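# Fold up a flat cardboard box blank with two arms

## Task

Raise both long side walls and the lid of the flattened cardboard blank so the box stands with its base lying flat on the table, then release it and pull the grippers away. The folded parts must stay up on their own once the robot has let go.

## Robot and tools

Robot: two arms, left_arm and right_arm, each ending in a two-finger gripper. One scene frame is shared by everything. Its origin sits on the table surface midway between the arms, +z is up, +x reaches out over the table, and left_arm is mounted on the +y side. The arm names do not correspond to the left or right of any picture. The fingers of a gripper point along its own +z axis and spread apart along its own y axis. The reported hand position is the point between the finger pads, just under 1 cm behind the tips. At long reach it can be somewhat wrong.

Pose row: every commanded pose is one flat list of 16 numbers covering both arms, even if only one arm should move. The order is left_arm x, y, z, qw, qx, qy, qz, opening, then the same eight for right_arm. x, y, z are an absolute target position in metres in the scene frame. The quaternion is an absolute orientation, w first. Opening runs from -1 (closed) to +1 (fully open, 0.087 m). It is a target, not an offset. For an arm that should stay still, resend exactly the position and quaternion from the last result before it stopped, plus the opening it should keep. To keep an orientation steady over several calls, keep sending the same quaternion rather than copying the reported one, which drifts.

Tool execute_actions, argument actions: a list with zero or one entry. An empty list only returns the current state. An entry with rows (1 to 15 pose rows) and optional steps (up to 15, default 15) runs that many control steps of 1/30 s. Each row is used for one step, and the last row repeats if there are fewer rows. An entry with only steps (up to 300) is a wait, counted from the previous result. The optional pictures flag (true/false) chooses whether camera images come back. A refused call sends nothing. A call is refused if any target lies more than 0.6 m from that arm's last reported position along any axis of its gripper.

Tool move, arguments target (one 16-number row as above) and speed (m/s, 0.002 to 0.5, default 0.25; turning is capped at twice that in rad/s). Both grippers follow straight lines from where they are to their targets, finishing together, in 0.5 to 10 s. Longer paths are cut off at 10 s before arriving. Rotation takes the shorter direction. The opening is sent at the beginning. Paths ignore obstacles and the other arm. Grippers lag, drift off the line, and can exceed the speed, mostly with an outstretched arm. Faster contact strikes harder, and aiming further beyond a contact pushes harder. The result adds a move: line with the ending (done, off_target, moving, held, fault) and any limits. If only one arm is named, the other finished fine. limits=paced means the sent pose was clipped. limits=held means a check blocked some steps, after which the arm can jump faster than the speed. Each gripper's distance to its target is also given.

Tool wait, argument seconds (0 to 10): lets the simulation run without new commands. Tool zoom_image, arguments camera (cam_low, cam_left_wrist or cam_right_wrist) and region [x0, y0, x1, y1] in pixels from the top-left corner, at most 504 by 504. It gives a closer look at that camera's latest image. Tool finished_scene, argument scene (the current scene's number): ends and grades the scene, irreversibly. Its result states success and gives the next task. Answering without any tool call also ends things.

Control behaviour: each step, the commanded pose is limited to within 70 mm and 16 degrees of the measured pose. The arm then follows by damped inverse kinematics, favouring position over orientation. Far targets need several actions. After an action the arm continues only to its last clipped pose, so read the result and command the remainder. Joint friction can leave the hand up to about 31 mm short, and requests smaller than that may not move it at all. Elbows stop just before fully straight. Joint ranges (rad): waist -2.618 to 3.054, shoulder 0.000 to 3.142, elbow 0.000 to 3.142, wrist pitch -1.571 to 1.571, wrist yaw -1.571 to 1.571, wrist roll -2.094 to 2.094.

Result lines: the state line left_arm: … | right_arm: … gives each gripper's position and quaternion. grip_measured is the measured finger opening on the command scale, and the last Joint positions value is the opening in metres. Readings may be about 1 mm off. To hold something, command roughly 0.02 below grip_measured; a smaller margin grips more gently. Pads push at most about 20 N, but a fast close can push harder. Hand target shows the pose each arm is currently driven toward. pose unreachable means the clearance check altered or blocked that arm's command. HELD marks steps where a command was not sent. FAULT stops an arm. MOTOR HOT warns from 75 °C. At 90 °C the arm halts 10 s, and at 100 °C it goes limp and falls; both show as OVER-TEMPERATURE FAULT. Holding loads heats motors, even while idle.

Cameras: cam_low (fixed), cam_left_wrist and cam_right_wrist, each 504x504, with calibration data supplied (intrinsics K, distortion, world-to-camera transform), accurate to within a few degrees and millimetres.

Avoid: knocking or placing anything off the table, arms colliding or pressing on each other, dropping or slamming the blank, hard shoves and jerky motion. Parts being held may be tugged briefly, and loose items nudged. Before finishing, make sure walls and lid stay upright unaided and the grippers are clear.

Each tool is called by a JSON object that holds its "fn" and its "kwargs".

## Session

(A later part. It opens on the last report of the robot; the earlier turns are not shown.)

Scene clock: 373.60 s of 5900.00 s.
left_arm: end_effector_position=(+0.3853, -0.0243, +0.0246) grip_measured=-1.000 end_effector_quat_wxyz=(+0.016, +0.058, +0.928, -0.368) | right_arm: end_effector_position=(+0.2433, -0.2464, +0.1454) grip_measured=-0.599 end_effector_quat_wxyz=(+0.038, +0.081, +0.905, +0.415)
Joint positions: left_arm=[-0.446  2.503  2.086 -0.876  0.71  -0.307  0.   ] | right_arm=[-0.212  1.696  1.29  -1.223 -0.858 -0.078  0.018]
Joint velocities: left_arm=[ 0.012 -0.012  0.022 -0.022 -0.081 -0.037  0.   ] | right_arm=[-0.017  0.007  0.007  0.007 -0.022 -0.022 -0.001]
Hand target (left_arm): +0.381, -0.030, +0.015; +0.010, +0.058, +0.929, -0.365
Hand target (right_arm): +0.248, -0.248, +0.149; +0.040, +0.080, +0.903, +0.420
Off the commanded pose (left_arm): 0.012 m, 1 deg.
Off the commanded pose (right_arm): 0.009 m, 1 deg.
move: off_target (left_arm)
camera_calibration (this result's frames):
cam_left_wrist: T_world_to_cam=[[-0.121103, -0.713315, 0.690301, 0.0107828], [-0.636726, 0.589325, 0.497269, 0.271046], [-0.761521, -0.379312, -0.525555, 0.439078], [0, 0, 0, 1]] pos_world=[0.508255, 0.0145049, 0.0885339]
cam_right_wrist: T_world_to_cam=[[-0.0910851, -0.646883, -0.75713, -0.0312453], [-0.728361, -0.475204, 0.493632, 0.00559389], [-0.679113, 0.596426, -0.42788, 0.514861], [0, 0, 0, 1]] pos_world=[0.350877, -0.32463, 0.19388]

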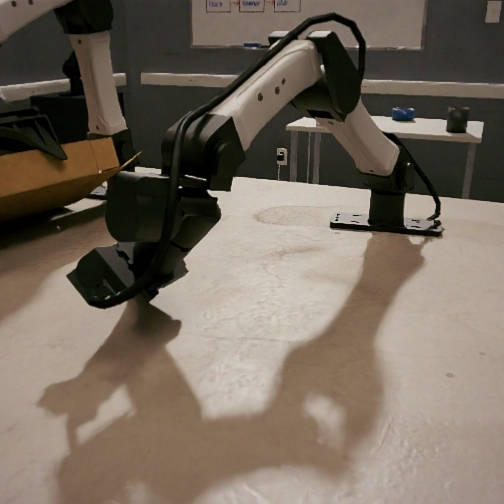

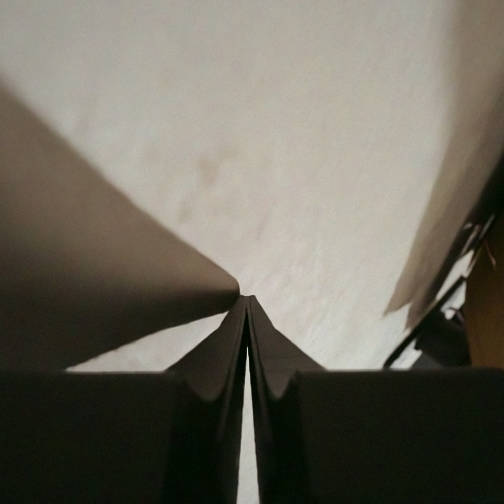

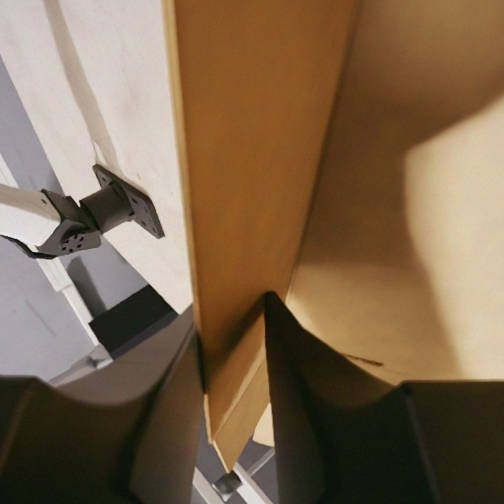

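Oops, it's wedged and carried. Bring it back.

{"fn": "move", "kwargs": {"target": [0.33,0.2,0.1,0.01,0.058,0.929,-0.365,-1,0.28,0.02,0.05,0.037,0.079,0.902,0.421,-0.6], "speed": 0.1}}

{"fn": "move", "kwargs": {"target": [0.33,0.2,0.1,0.01,0.058,0.929,-0.365,-1,0.28,0.02,0.05,0.037,0.079,0.902,0.421,0.6]}}

Scene clock: 381.57 s of 5900.00 s.
left_arm: end_effector_position=(+0.3295, +0.1973, +0.0844) grip_measured=-1.000 end_effector_quat_wxyz=(-0.002, +0.049, +0.929, -0.367) | right_arm: end_effector_position=(+0.2776, +0.0086, +0.0480) grip_measured=-0.599 end_effector_quat_wxyz=(+0.025, +0.083, +0.907, +0.413)
Joint positions: left_arm=[ 0.023  2.271  1.917 -1.399  0.733  0.317  0.   ] | right_arm=[ 0.538  1.965  1.163 -0.149 -0.631  0.909  0.018]
Joint velocities: left_arm=[-0.017  0.007  0.007 -0.037 -0.007  0.081  0.   ] | right_arm=[-0.007  0.012 -0.002  0.022 -0.007 -0.022  0.001]
Hand target (left_arm): +0.332, +0.201, +0.098; +0.013, +0.057, +0.930, -0.362
Hand target (right_arm): +0.284, +0.017, +0.052; +0.033, +0.078, +0.903, +0.422
Off the commanded pose (left_arm): 0.016 m, 2 deg.
Off the commanded pose (right_arm): 0.012 m, 2 deg.
After step 90, 1.60 s passed at rest.
move: off_target (left_arm, right_arm)
camera_calibration (this result's frames):
cam_left_wrist: T_world_to_cam=[[-0.0918286, -0.716605, 0.691408, 0.111782], [-0.618407, 0.585255, 0.524451, 0.0677046], [-0.780474, -0.379412, -0.496897, 0.515897], [0, 0, 0, 1]] pos_world=[0.454778, 0.236216, 0.143553]
cam_right_wrist: T_world_to_cam=[[-0.104223, -0.649667, -0.753041, 0.066567], [-0.712584, -0.47942, 0.512231, 0.194613], [-0.693802, 0.589991, -0.412976, 0.347854], [0, 0, 0, 1]] pos_world=[0.386958, -0.068683, 0.0940962]

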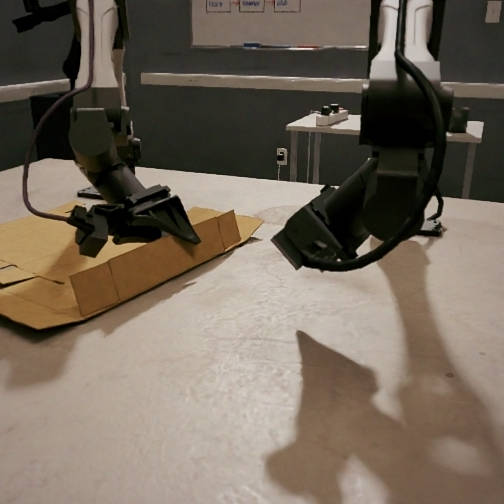

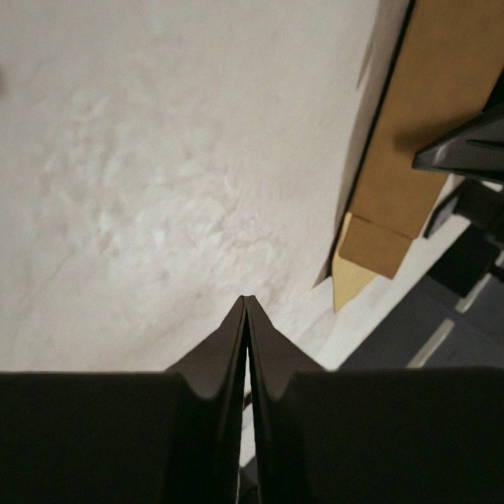

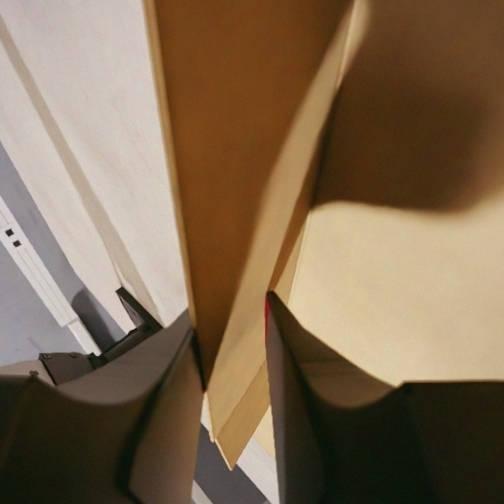

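Scene clock: 382.30 s of 5900.00 s.
left_arm: end_effector_position=(+0.3269, +0.1972, +0.0852) grip_measured=-1.000 end_effector_quat_wxyz=(-0.006, +0.050, +0.928, -0.368) | right_arm: end_effector_position=(+0.2792, +0.0149, +0.0505) grip_measured=+0.600 end_effector_quat_wxyz=(+0.033, +0.080, +0.904, +0.419)
Joint positions: left_arm=[ 0.023  2.271  1.917 -1.413  0.733  0.325  0.   ] | right_arm=[ 0.55   1.965  1.163 -0.119 -0.623  0.925  0.07 ]
Joint velocities: left_arm=[-0.002 -0.002  0.002  0.022  0.081 -0.007  0.   ] | right_arm=[-0.002 -0.017 -0.012 -0.051 -0.022  0.037 -0.001]
Hand target (left_arm): +0.329, +0.200, +0.100; +0.010, +0.058, +0.929, -0.365
Hand target (right_arm): +0.280, +0.020, +0.050; +0.037, +0.079, +0.903, +0.421
Off the commanded pose (left_arm): 0.015 m, 2 deg.
Off the commanded pose (right_arm): 0.005 m, 1 deg.
move: off_target (left_arm)
camera_calibration (this result's frames):
cam_left_wrist: T_world_to_cam=[[-0.0902638, -0.714559, 0.693727, 0.10974], [-0.610916, 0.589848, 0.528073, 0.0620573], [-0.786533, -0.376143, -0.489778, 0.514923], [0, 0, 0, 1]] pos_world=[0.452821, 0.235496, 0.143297]
cam_right_wrist: T_world_to_cam=[[-0.0926598, -0.640729, -0.762155, 0.0698253], [-0.722763, -0.483205, 0.494092, 0.201271], [-0.684857, 0.59664, -0.418321, 0.344014], [0, 0, 0, 1]] pos_world=[0.387541, -0.0632582, 0.0976799]

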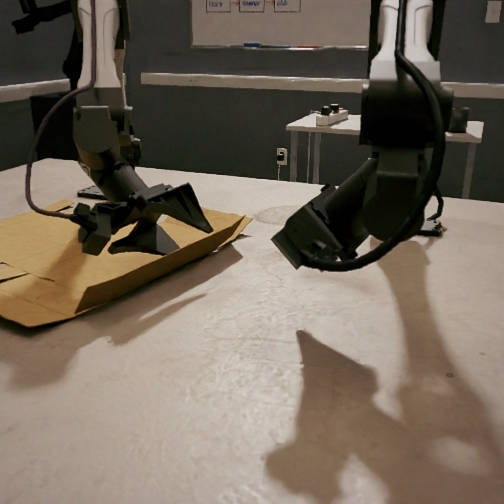

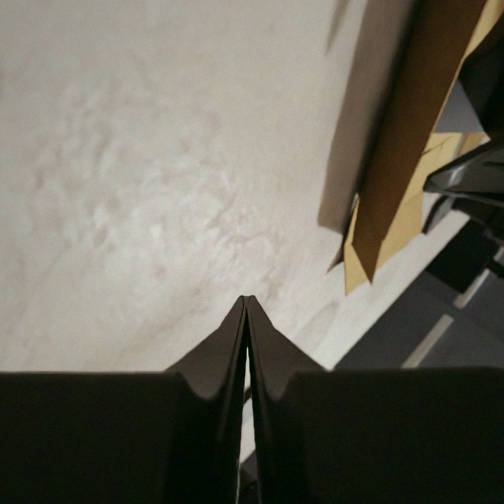

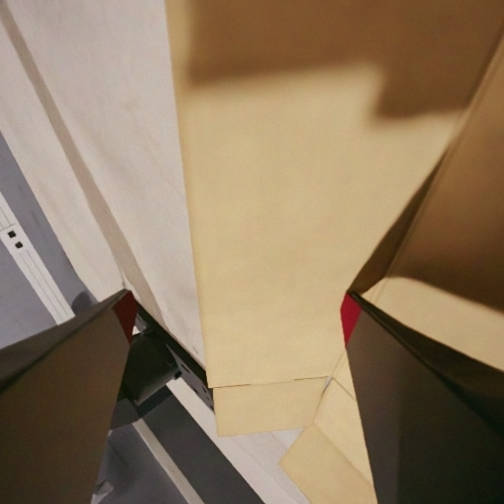

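{"fn": "move", "kwargs": {"target": [0.33,0.2,0.1,0.01,0.058,0.929,-0.365,-1,0.28,0.02,0.045,0.02,0.084,0.962,0.258,0], "speed": 0.1}}

{"fn": "move", "kwargs": {"target": [0.33,0.2,0.1,0.01,0.058,0.929,-0.365,-1,0.28,0.015,0.04,0.02,0.084,0.962,0.258,-1], "speed": 0.1}}

{"fn": "move", "kwargs": {"target": [0.33,0.2,0.1,0.01,0.058,0.929,-0.365,-1,0.278,0.005,0.03,0.042,0.077,0.878,0.47,-1], "speed": 0.08}}

Scene clock: 398.97 s of 5900.00 s.
left_arm: end_effector_position=(+0.3266, +0.1971, +0.0853) grip_measured=-1.000 end_effector_quat_wxyz=(-0.007, +0.050, +0.928, -0.368) | right_arm: end_effector_position=(+0.2787, +0.0151, +0.0442) grip_measured=+0.000 end_effector_quat_wxyz=(+0.017, +0.094, +0.961, +0.260)
Joint positions: left_arm=[ 0.023  2.271  1.917 -1.414  0.733  0.326  0.   ] | right_arm=[ 0.634  2.059  1.484 -0.609 -0.366  0.884  0.044]
Joint velocities: left_arm=[-0.002  0.017  0.012  0.022 -0.066  0.037  0.   ] | right_arm=[-0.022 -0.007  0.007 -0.066 -0.037  0.066  0.001]
Hand target (left_arm): +0.329, +0.200, +0.100; +0.010, +0.058, +0.929, -0.365
Hand target (right_arm): +0.280, +0.020, +0.045; +0.020, +0.085, +0.962, +0.259
Off the commanded pose (left_arm): 0.015 m, 2 deg.
Off the commanded pose (right_arm): 0.005 m, 1 deg.
After step 90, 11.40 s passed at rest.
move: off_target (left_arm)
camera_calibration (this result's frames):
cam_left_wrist: T_world_to_cam=[[-0.0899744, -0.714334, 0.693997, 0.109467], [-0.610065, 0.590322, 0.528527, 0.0614218], [-0.787227, -0.375829, -0.488904, 0.514817], [0, 0, 0, 1]] pos_world=[0.452598, 0.23542, 0.143263]
cam_right_wrist: T_world_to_cam=[[-0.147761, -0.852112, -0.502068, 0.0721658], [-0.68557, -0.277643, 0.672984, 0.182707], [-0.712853, 0.443643, -0.543158, 0.356494], [0, 0, 0, 1]] pos_world=[0.39005, -0.0459357, 0.106906]

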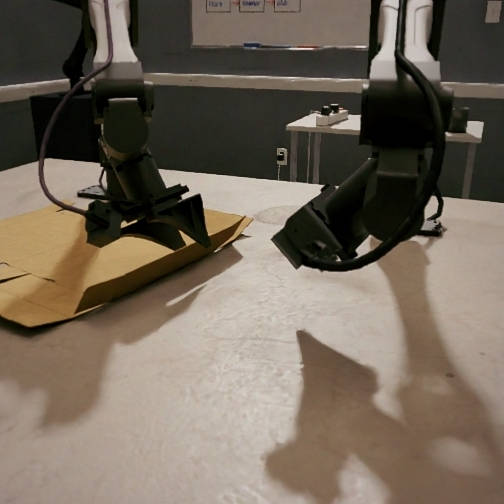

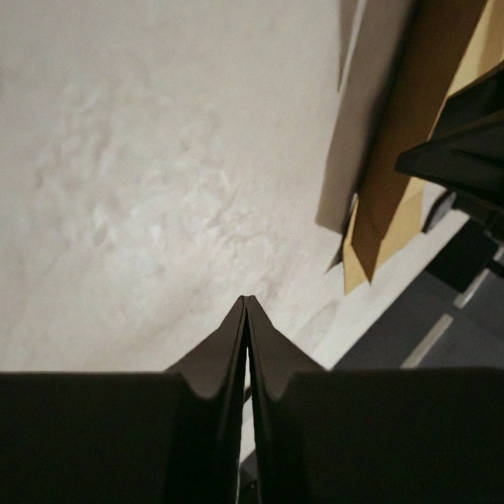

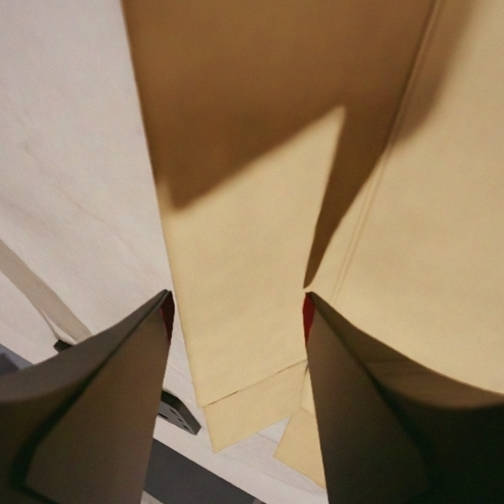

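Scene clock: 399.67 s of 5900.00 s.
left_arm: end_effector_position=(+0.3265, +0.1971, +0.0853) grip_measured=-1.000 end_effector_quat_wxyz=(-0.007, +0.050, +0.928, -0.368) | right_arm: end_effector_position=(+0.2798, +0.0177, +0.0561) grip_measured=-0.705 end_effector_quat_wxyz=(+0.021, +0.091, +0.957, +0.273)
Joint positions: left_arm=[ 0.023  2.271  1.917 -1.415  0.733  0.326  0.   ] | right_arm=[ 0.632  2.038  1.489 -0.609 -0.381  0.885  0.013]
Joint velocities: left_arm=[-0.007 -0.002 -0.007 -0.051 -0.007 -0.051  0.   ] | right_arm=[ 0.002 -0.017 -0.002  0.022 -0.066 -0.022  0.   ]
Hand target (left_arm): +0.329, +0.200, +0.100; +0.010, +0.058, +0.929, -0.365
Hand target (right_arm): +0.280, +0.015, +0.040; +0.020, +0.084, +0.962, +0.258
Off the commanded pose (left_arm): 0.015 m, 2 deg.
Off the commanded pose (right_arm): 0.016 m, 2 deg.
move: off_target (left_arm, right_arm)
camera_calibration (this result's frames):
cam_left_wrist: T_world_to_cam=[[-0.0897123, -0.714296, 0.69407, 0.109331], [-0.609865, 0.59035, 0.528726, 0.0612778], [-0.787411, -0.375856, -0.488586, 0.514807], [0, 0, 0, 1]] pos_world=[0.452544, 0.235413, 0.143245]
cam_right_wrist: T_world_to_cam=[[-0.138752, -0.838899, -0.526304, 0.0791206], [-0.692994, -0.297404, 0.656742, 0.179517], [-0.707465, 0.45585, -0.540087, 0.36068], [0, 0, 0, 1]] pos_world=[0.390551, -0.0446523, 0.118544]

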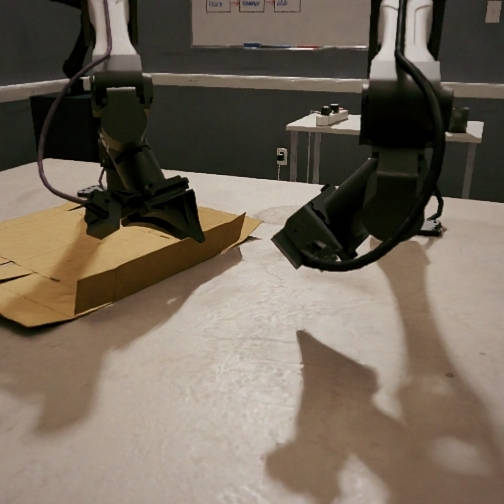

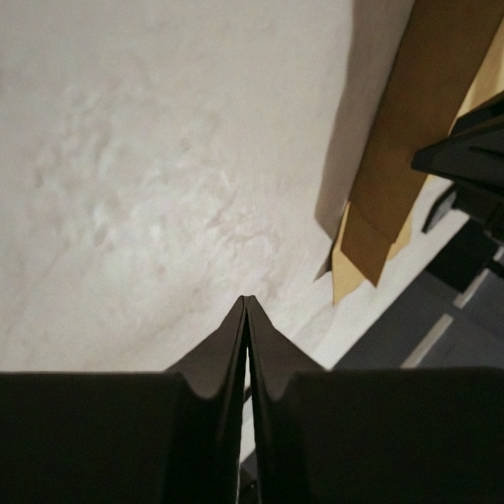

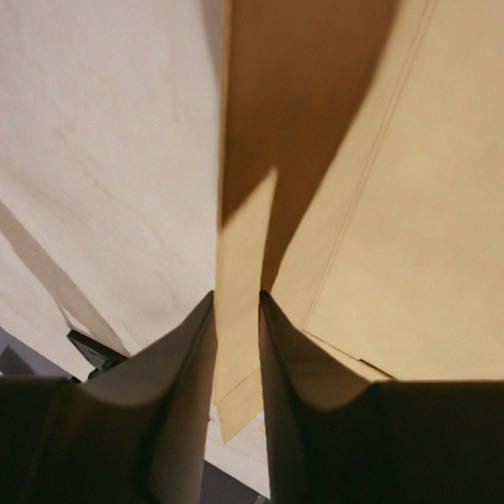

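Scene clock: 402.70 s of 5900.00 s.
left_arm: end_effector_position=(+0.3265, +0.1971, +0.0853) grip_measured=-1.000 end_effector_quat_wxyz=(-0.007, +0.050, +0.928, -0.368) | right_arm: end_effector_position=(+0.2769, +0.0110, +0.0501) grip_measured=-0.937 end_effector_quat_wxyz=(+0.044, +0.064, +0.873, +0.481)
Joint positions: left_arm=[ 0.023  2.271  1.917 -1.415  0.733  0.326  0.   ] | right_arm=[ 0.514  1.963  1.035  0.13  -0.732  0.952  0.003]
Joint velocities: left_arm=[-0.002  0.012 -0.012 -0.007  0.081 -0.066  0.   ] | right_arm=[ 0.012 -0.007 -0.017 -0.007  0.022  0.022  0.   ]
Hand target (left_arm): +0.329, +0.200, +0.100; +0.010, +0.058, +0.929, -0.365
Hand target (right_arm): +0.277, +0.005, +0.030; +0.042, +0.075, +0.879, +0.469
Off the commanded pose (left_arm): 0.015 m, 2 deg.
Off the commanded pose (right_arm): 0.021 m, 2 deg.
move: off_target (left_arm, right_arm)
camera_calibration (this result's frames):
cam_left_wrist: T_world_to_cam=[[-0.0897123, -0.714296, 0.69407, 0.109331], [-0.609865, 0.59035, 0.528726, 0.0612778], [-0.787411, -0.375856, -0.488586, 0.514807], [0, 0, 0, 1]] pos_world=[0.452544, 0.235413, 0.143245]
cam_right_wrist: T_world_to_cam=[[-0.0446439, -0.532295, -0.845381, 0.0565168], [-0.732353, -0.558112, 0.39009, 0.206644], [-0.67946, 0.636533, -0.364911, 0.339971], [0, 0, 0, 1]] pos_world=[0.384857, -0.0709886, 0.0912277]

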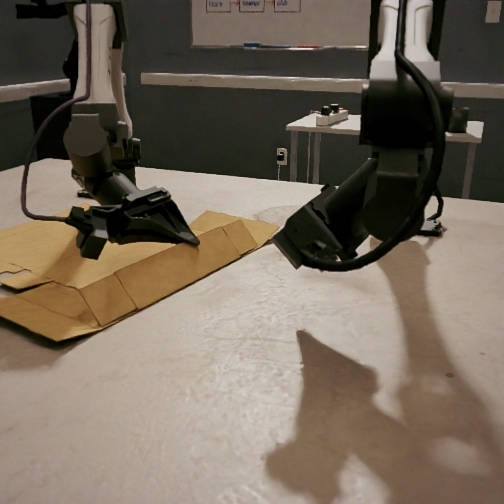

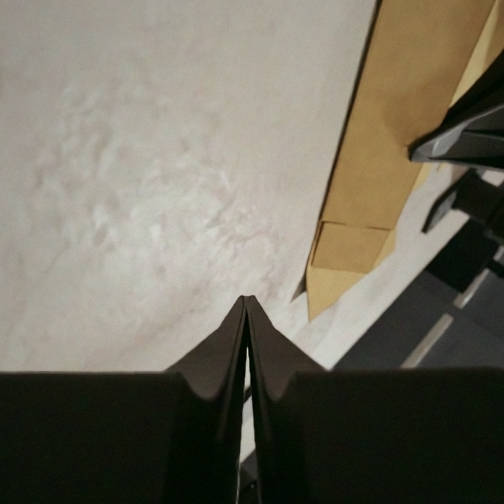

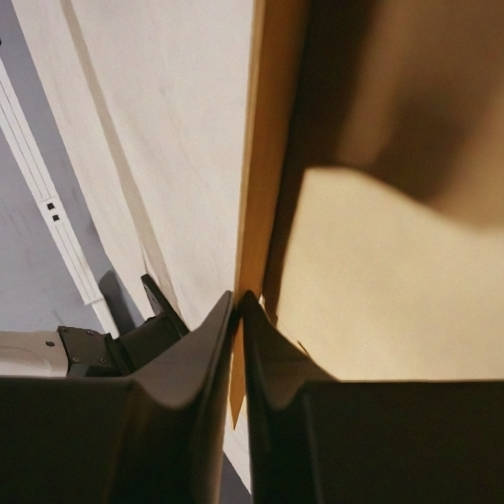

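{"fn": "move", "kwargs": {"target": [0.33,0.2,0.1,0.01,0.058,0.929,-0.365,-1,0.276,0.0,0.015,0.037,0.079,0.902,0.421,-1], "speed": 0.03}}

Scene clock: 409.83 s of 5900.00 s.
left_arm: end_effector_position=(+0.3265, +0.1971, +0.0853) grip_measured=-1.000 end_effector_quat_wxyz=(-0.007, +0.050, +0.928, -0.368) | right_arm: end_effector_position=(+0.2748, +0.0061, +0.0415) grip_measured=-0.978 end_effector_quat_wxyz=(+0.035, +0.075, +0.884, +0.459)
Joint positions: left_arm=[ 0.023  2.271  1.917 -1.415  0.733  0.326  0.   ] | right_arm=[ 0.514  1.967  1.046  0.066 -0.704  0.938  0.001]
Joint velocities: left_arm=[ 0.017  0.002 -0.012 -0.022 -0.11   0.066  0.   ] | right_arm=[ 0.017  0.002  0.012 -0.022  0.022  0.022  0.   ]
Hand target (left_arm): +0.329, +0.200, +0.100; +0.010, +0.058, +0.929, -0.365
Hand target (right_arm): +0.275, -0.001, +0.016; +0.037, +0.079, +0.902, +0.422
Off the commanded pose (left_arm): 0.015 m, 2 deg.
Off the commanded pose (right_arm): 0.027 m, 5 deg.
After step 90, 1.57 s passed at rest.
move: off_target (left_arm, right_arm)
camera_calibration (this result's frames):
cam_left_wrist: T_world_to_cam=[[-0.0897123, -0.714296, 0.69407, 0.109331], [-0.609865, 0.59035, 0.528726, 0.0612778], [-0.787411, -0.375856, -0.488586, 0.514807], [0, 0, 0, 1]] pos_world=[0.452544, 0.235413, 0.143245]
cam_right_wrist: T_world_to_cam=[[-0.0761338, -0.571047, -0.817379, 0.0542504], [-0.726054, -0.530112, 0.437981, 0.201805], [-0.68341, 0.626806, -0.374251, 0.34004], [0, 0, 0, 1]] pos_world=[0.383038, -0.0751808, 0.0832172]

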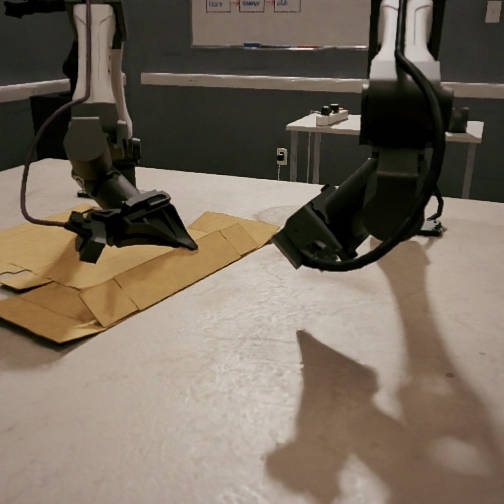

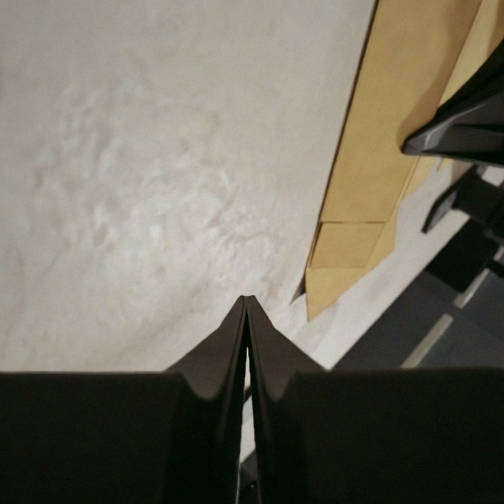

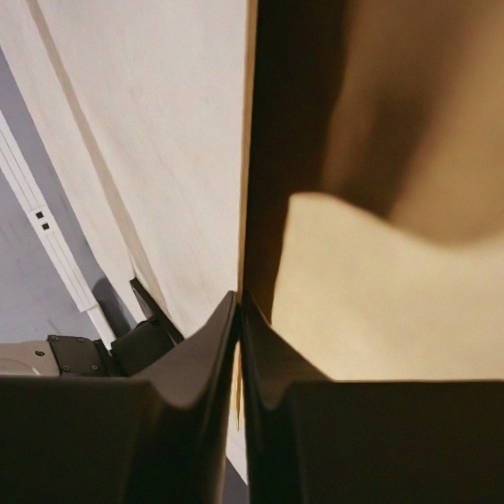

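{"fn": "move", "kwargs": {"target": [0.39,-0.005,0.065,0.01,0.058,0.929,-0.365,-1,0.276,0.0,0.02,0.045,0.075,0.86,0.5,-1], "speed": 0.12}}

{"fn": "move", "kwargs": {"target": [0.39,0.0,0.0,0.01,0.058,0.929,-0.365,-1,0.276,0.0,0.02,0.045,0.075,0.86,0.5,-1], "speed": 0.03}}

Scene clock: 416.27 s of 5900.00 s.
left_arm: end_effector_position=(+0.3806, -0.0023, +0.0661) grip_measured=-1.000 end_effector_quat_wxyz=(-0.002, +0.059, +0.928, -0.368) | right_arm: end_effector_position=(+0.2760, +0.0075, +0.0401) grip_measured=-0.971 end_effector_quat_wxyz=(+0.044, +0.061, +0.853, +0.516)
Joint positions: left_arm=[-0.405  2.482  2.214 -1.103  0.732 -0.235  0.   ] | right_arm=[ 0.49   2.007  0.962  0.318 -0.799  0.991  0.001]
Joint velocities: left_arm=[-0.007 -0.002  0.012  0.007 -0.022 -0.081  0.   ] | right_arm=[ 0.002  0.012  0.002 -0.022 -0.051 -0.037 -0.   ]
Hand target (left_arm): +0.387, -0.006, +0.067; +0.008, +0.059, +0.928, -0.368
Hand target (right_arm): +0.275, -0.000, +0.021; +0.045, +0.074, +0.862, +0.500
Off the commanded pose (left_arm): 0.010 m, 1 deg.
Off the commanded pose (right_arm): 0.021 m, 3 deg.
After step 90, 1.23 s passed at rest.
move: off_target (right_arm)
camera_calibration (this result's frames):
cam_left_wrist: T_world_to_cam=[[-0.110993, -0.712045, 0.693306, -0.00676302], [-0.610713, 0.599223, 0.51765, 0.223272], [-0.784035, -0.365956, -0.501364, 0.472636], [0, 0, 0, 1]] pos_world=[0.506168, 0.0343586, 0.126075]
cam_right_wrist: T_world_to_cam=[[-0.0349957, -0.46374, -0.88528, 0.0445078], [-0.732592, -0.590618, 0.338346, 0.21031], [-0.679767, 0.66039, -0.319064, 0.335919], [0, 0, 0, 1]] pos_world=[0.383976, -0.0769843, 0.0754237]

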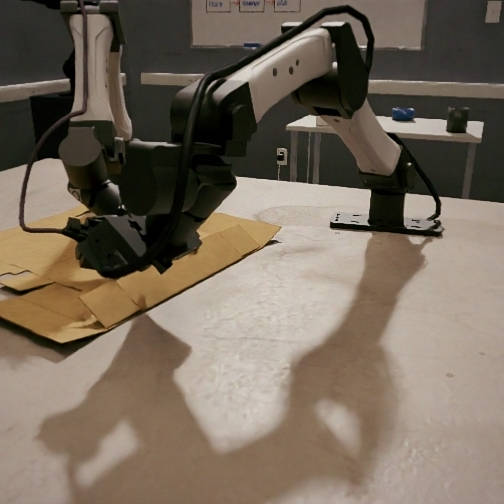

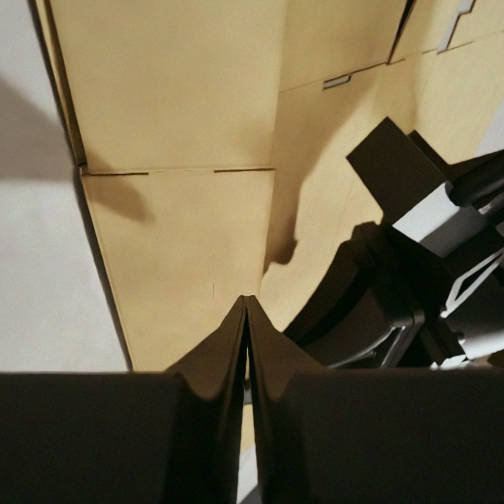

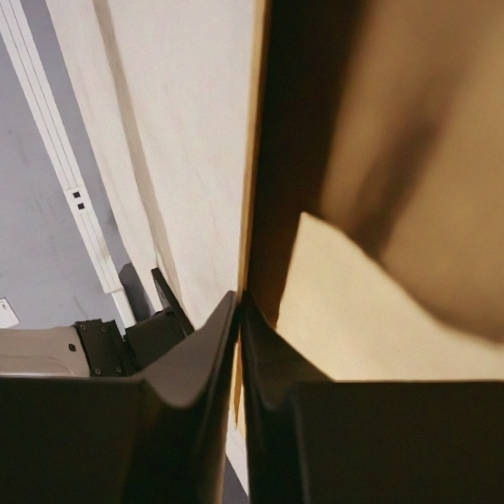

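Scene clock: 418.73 s of 5900.00 s.
left_arm: end_effector_position=(+0.3849, -0.0064, +0.0429) grip_measured=-1.000 end_effector_quat_wxyz=(+0.007, +0.064, +0.917, -0.395) | right_arm: end_effector_position=(+0.2765, +0.0057, +0.0358) grip_measured=-0.978 end_effector_quat_wxyz=(+0.040, +0.069, +0.855, +0.512)
Joint positions: left_arm=[-0.397  2.492  2.113 -0.959  0.785 -0.236  0.   ] | right_arm=[ 0.486  2.015  0.962  0.312 -0.795  0.996  0.001]
Joint velocities: left_arm=[ 0.002 -0.007 -0.017  0.007 -0.007 -0.051  0.   ] | right_arm=[-0.002  0.027  0.002 -0.051  0.037  0.037 -0.   ]
Hand target (left_arm): +0.388, +0.001, +0.002; +0.007, +0.059, +0.929, -0.365
Hand target (right_arm): +0.276, -0.000, +0.020; +0.045, +0.075, +0.861, +0.500
Off the commanded pose (left_arm): 0.044 m, 4 deg.
Off the commanded pose (right_arm): 0.017 m, 2 deg.
move: off_target (left_arm, right_arm)
camera_calibration (this result's frames):
cam_left_wrist: T_world_to_cam=[[-0.12427, -0.670077, 0.731816, 0.0106253], [-0.617099, 0.629739, 0.471823, 0.244969], [-0.777011, -0.39297, -0.491762, 0.459598], [0, 0, 0, 1]] pos_world=[0.509603, 0.0334613, 0.102655]
cam_right_wrist: T_world_to_cam=[[-0.0533965, -0.470548, -0.880757, 0.0448786], [-0.732269, -0.581221, 0.354914, 0.210282], [-0.678919, 0.663902, -0.313533, 0.335693], [0, 0, 0, 1]] pos_world=[0.384288, -0.0795297, 0.0701459]

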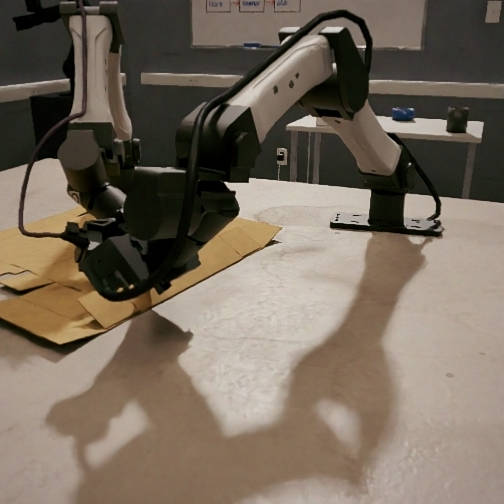

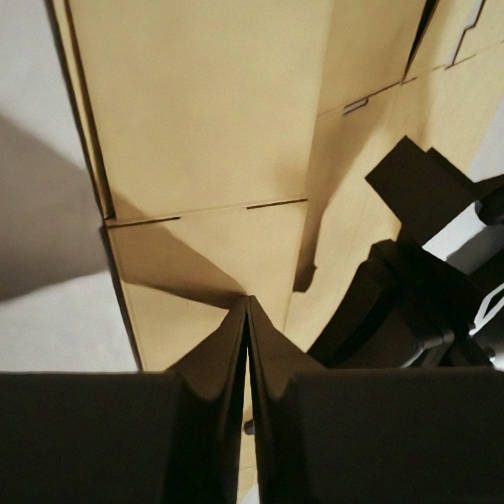

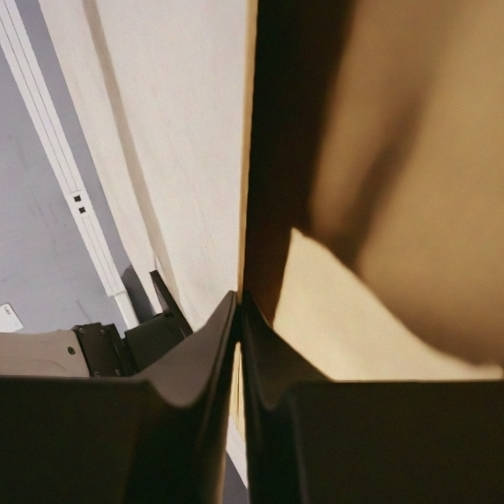

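Now right slides out mostly horizontally, slightly open.

{"fn": "move", "kwargs": {"target": [0.39,0.0,0.01,0.01,0.058,0.929,-0.365,-1,0.268,-0.045,0.045,0.045,0.075,0.86,0.5,-0.8], "speed": 0.04}}

Scene clock: 423.30 s of 5900.00 s.
left_arm: end_effector_position=(+0.3896, -0.0011, +0.0229) grip_measured=-1.000 end_effector_quat_wxyz=(+0.009, +0.058, +0.927, -0.372) | right_arm: end_effector_position=(+0.2727, -0.0351, +0.0518) grip_measured=-0.799 end_effector_quat_wxyz=(+0.048, +0.067, +0.853, +0.515)
Joint positions: left_arm=[-0.397  2.522  2.113 -0.939  0.735 -0.239  0.   ] | right_arm=[ 0.385  1.905  0.894  0.214 -0.862  0.894  0.009]
Joint velocities: left_arm=[-0.012 -0.007 -0.007 -0.007 -0.051 -0.051  0.   ] | right_arm=[-0.012  0.002  0.002 -0.051  0.037 -0.037  0.   ]
Hand target (left_arm): +0.391, -0.000, +0.010; +0.010, +0.058, +0.929, -0.365
Hand target (right_arm): +0.267, -0.044, +0.045; +0.045, +0.075, +0.861, +0.501
Off the commanded pose (left_arm): 0.013 m, 1 deg.
Off the commanded pose (right_arm): 0.013 m, 2 deg.
move: off_target (left_arm, right_arm)
camera_calibration (this result's frames):
cam_left_wrist: T_world_to_cam=[[-0.115686, -0.707517, 0.697164, 0.026757], [-0.626717, 0.596522, 0.501385, 0.257033], [-0.770612, -0.378921, -0.512422, 0.453508], [0, 0, 0, 1]] pos_world=[0.513661, 0.0374487, 0.0848609]
cam_right_wrist: T_world_to_cam=[[-0.0399015, -0.465847, -0.883965, 0.0362393], [-0.741252, -0.579436, 0.338821, 0.181479], [-0.67004, 0.66876, -0.32219, 0.363405], [0, 0, 0, 1]] pos_world=[0.379463, -0.120994, 0.0876309]

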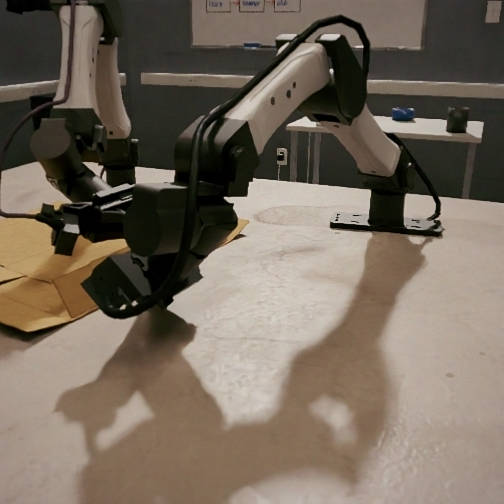

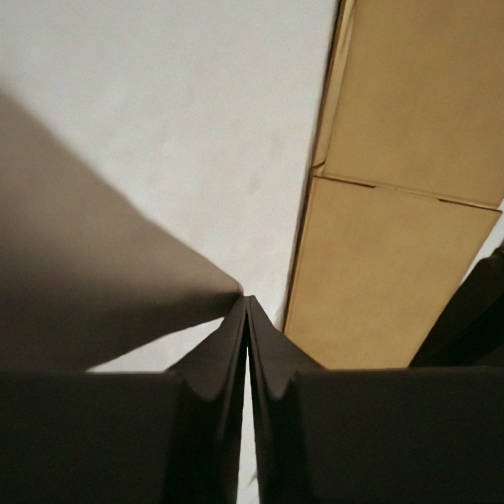

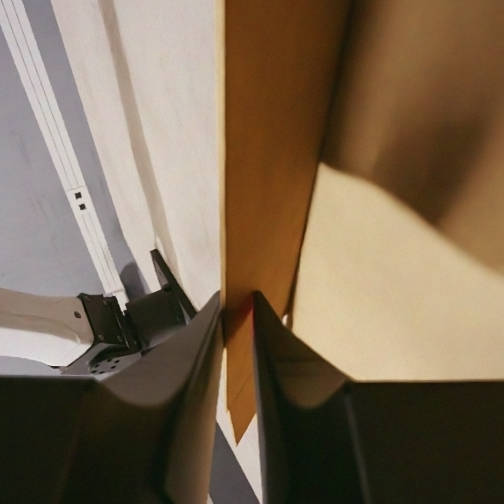

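Slipped again. Release and see the result (reached ~152°).

{"fn": "move", "kwargs": {"target": [0.33,0.2,0.1,0.01,0.058,0.929,-0.365,-1,0.27,-0.035,0.052,0.045,0.075,0.86,0.5,0.3]}}

{"fn": "move", "kwargs": {"target": [0.33,0.2,0.1,0.01,0.058,0.929,-0.365,-1,0.27,-0.06,0.13,0.045,0.075,0.86,0.5,0.3], "speed": 0.1}}

{"fn": "move", "kwargs": {"target": [0.33,0.2,0.1,0.01,0.058,0.929,-0.365,-1,0.28,-0.16,0.36,0.429,0,0.903,0,1]}}

Scene clock: 432.53 s of 5900.00 s.
left_arm: end_effector_position=(+0.3290, +0.2011, +0.0875) grip_measured=-1.000 end_effector_quat_wxyz=(+0.003, +0.045, +0.929, -0.366) | right_arm: end_effector_position=(+0.2706, -0.0385, +0.0450) grip_measured=+0.300 end_effector_quat_wxyz=(+0.041, +0.081, +0.862, +0.499)
Joint positions: left_arm=[ 0.033  2.26   1.912 -1.401  0.733  0.318  0.   ] | right_arm=[ 0.385  1.905  0.894  0.171 -0.837  0.892  0.057]
Joint velocities: left_arm=[-0.012 -0.012 -0.002 -0.007 -0.066  0.037  0.   ] | right_arm=[-0.002  0.007  0.007  0.022 -0.081 -0.037  0.001]
Hand target (left_arm): +0.331, +0.201, +0.098; +0.013, +0.057, +0.930, -0.362
Hand target (right_arm): +0.270, -0.035, +0.052; +0.045, +0.075, +0.861, +0.501
Off the commanded pose (left_arm): 0.013 m, 2 deg.
Off the commanded pose (right_arm): 0.008 m, 1 deg.
After step 90, 4.63 s passed at rest.
move: off_target (left_arm)
camera_calibration (this result's frames):
cam_left_wrist: T_world_to_cam=[[-0.0881872, -0.717823, 0.690618, 0.111385], [-0.627427, 0.578525, 0.521196, 0.0681329], [-0.773666, -0.387349, -0.5014, 0.51831], [0, 0, 0, 1]] pos_world=[0.45357, 0.241305, 0.147446]
cam_right_wrist: T_world_to_cam=[[-0.0744277, -0.493663, -0.866463, 0.0360692], [-0.739582, -0.555514, 0.38003, 0.178859], [-0.668939, 0.669105, -0.323759, 0.361832], [0, 0, 0, 1]] pos_world=[0.377009, -0.124939, 0.080427]

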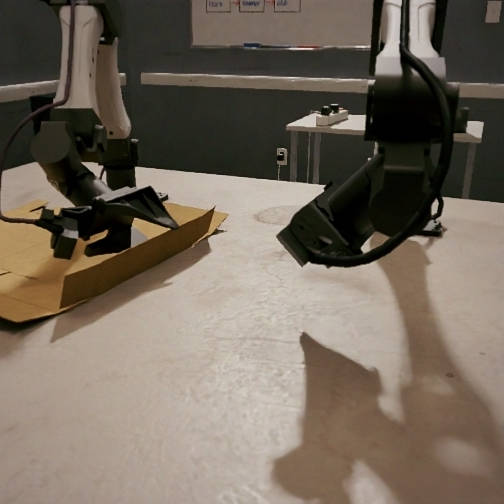

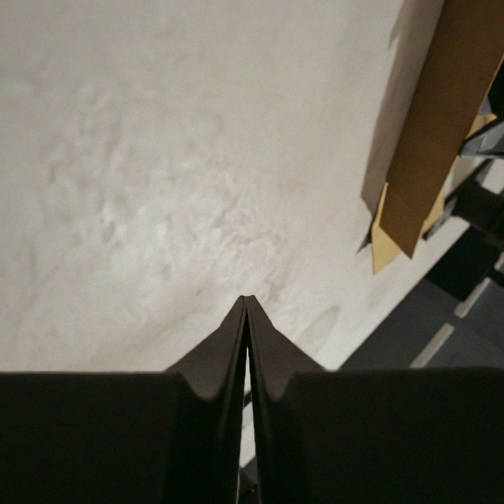

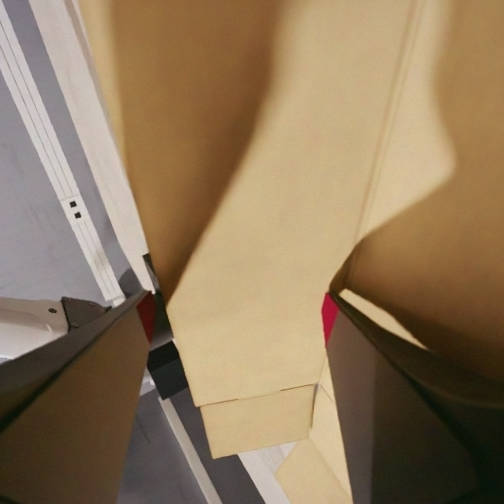

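Scene clock: 434.00 s of 5900.00 s.
left_arm: end_effector_position=(+0.3263, +0.2009, +0.0884) grip_measured=-1.000 end_effector_quat_wxyz=(-0.002, +0.047, +0.929, -0.368) | right_arm: end_effector_position=(+0.2627, -0.0587, +0.1156) grip_measured=+0.300 end_effector_quat_wxyz=(+0.029, +0.084, +0.866, +0.493)
Joint positions: left_arm=[ 0.033  2.26   1.912 -1.415  0.733  0.326  0.   ] | right_arm=[ 0.336  1.704  1.002 -0.216 -0.869  0.825  0.057]
Joint velocities: left_arm=[-0.002 -0.007 -0.002 -0.022  0.007 -0.022  0.   ] | right_arm=[ 0.022 -0.012 -0.007 -0.022  0.007 -0.007  0.   ]
Hand target (left_arm): +0.329, +0.200, +0.100; +0.010, +0.058, +0.929, -0.365
Hand target (right_arm): +0.269, -0.060, +0.129; +0.045, +0.075, +0.861, +0.501
Off the commanded pose (left_arm): 0.012 m, 2 deg.
Off the commanded pose (right_arm): 0.016 m, 2 deg.
move: off_target (left_arm, right_arm)
camera_calibration (this result's frames):
cam_left_wrist: T_world_to_cam=[[-0.0868899, -0.715612, 0.693072, 0.10933], [-0.619561, 0.583613, 0.52492, 0.0621173], [-0.780125, -0.38379, -0.494075, 0.517255], [0, 0, 0, 1]] pos_world=[0.451509, 0.240503, 0.147183]
cam_right_wrist: T_world_to_cam=[[-0.0925942, -0.504778, -0.858269, 0.0898135], [-0.727214, -0.554505, 0.404579, 0.12899], [-0.680137, 0.661607, -0.315738, 0.394554], [0, 0, 0, 1]] pos_world=[0.37047, -0.144178, 0.149473]

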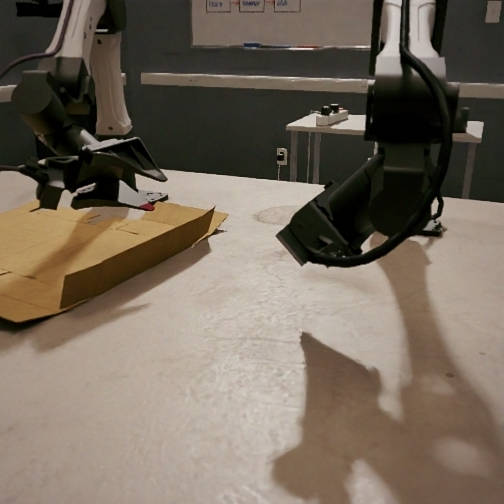

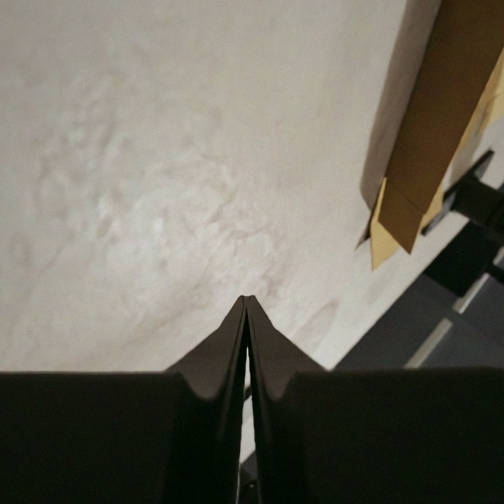

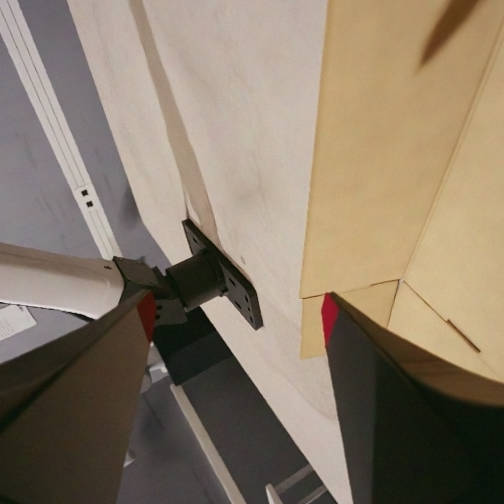

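Scene clock: 437.30 s of 5900.00 s.
left_arm: end_effector_position=(+0.3262, +0.2009, +0.0884) grip_measured=-1.000 end_effector_quat_wxyz=(-0.002, +0.046, +0.929, -0.368) | right_arm: end_effector_position=(+0.2763, -0.1648, +0.3549) grip_measured=+0.998 end_effector_quat_wxyz=(+0.426, +0.007, +0.904, +0.003)
Joint positions: left_arm=[ 0.033  2.26   1.912 -1.415  0.733  0.326  0.   ] | right_arm=[ 0.674  1.551  2.076 -1.33   0.49   0.471  0.087]
Joint velocities: left_arm=[-0.007 -0.017 -0.007 -0.022 -0.007  0.022  0.   ] | right_arm=[ 0.012  0.012 -0.002 -0.007  0.022  0.022  0.001]
Hand target (left_arm): +0.329, +0.200, +0.100; +0.010, +0.058, +0.929, -0.365
Hand target (right_arm): +0.277, -0.161, +0.358; +0.429, -0.000, +0.903, +0.001
Off the commanded pose (left_arm): 0.012 m, 2 deg.
Off the commanded pose (right_arm): 0.008 m, 1 deg.
move: off_target (left_arm)
camera_calibration (this result's frames):
cam_left_wrist: T_world_to_cam=[[-0.0866286, -0.715572, 0.693146, 0.109195], [-0.619363, 0.583644, 0.525119, 0.0619727], [-0.780311, -0.383819, -0.493759, 0.517245], [0, 0, 0, 1]] pos_world=[0.451455, 0.240495, 0.147163]
cam_right_wrist: T_world_to_cam=[[0.00562188, -0.999957, 0.00730881, -0.173027], [-0.999967, -0.00557925, 0.00583889, 0.290532], [-0.00579786, -0.0073414, -0.999956, 0.495774], [0, 0, 0, 1]] pos_world=[0.29437, -0.167759, 0.495321]

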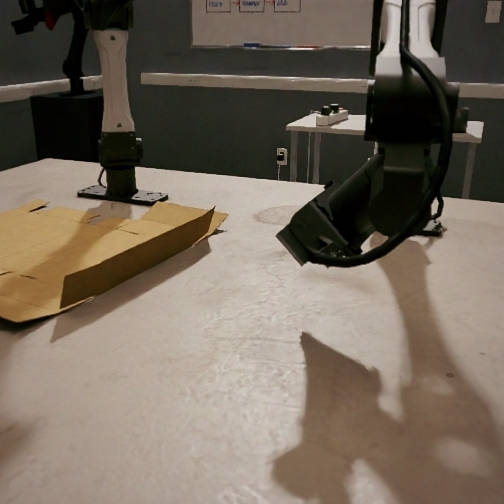

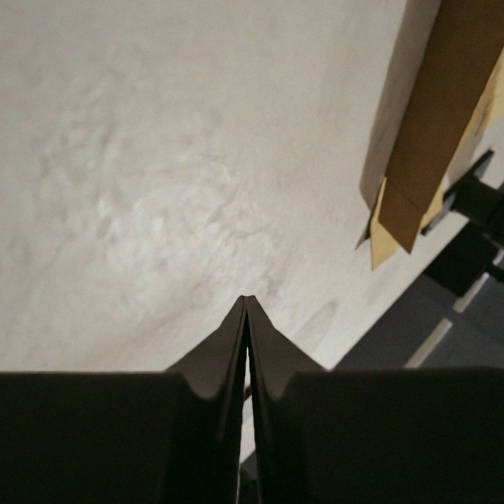

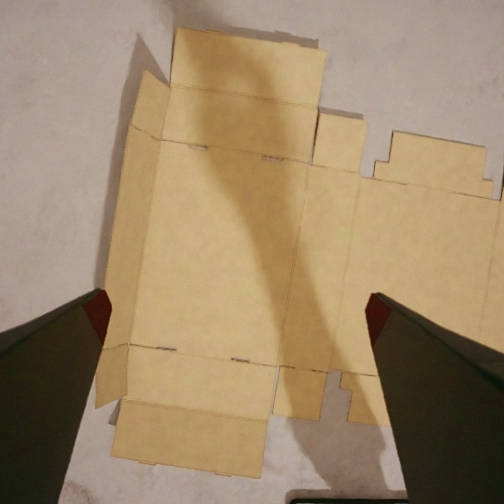

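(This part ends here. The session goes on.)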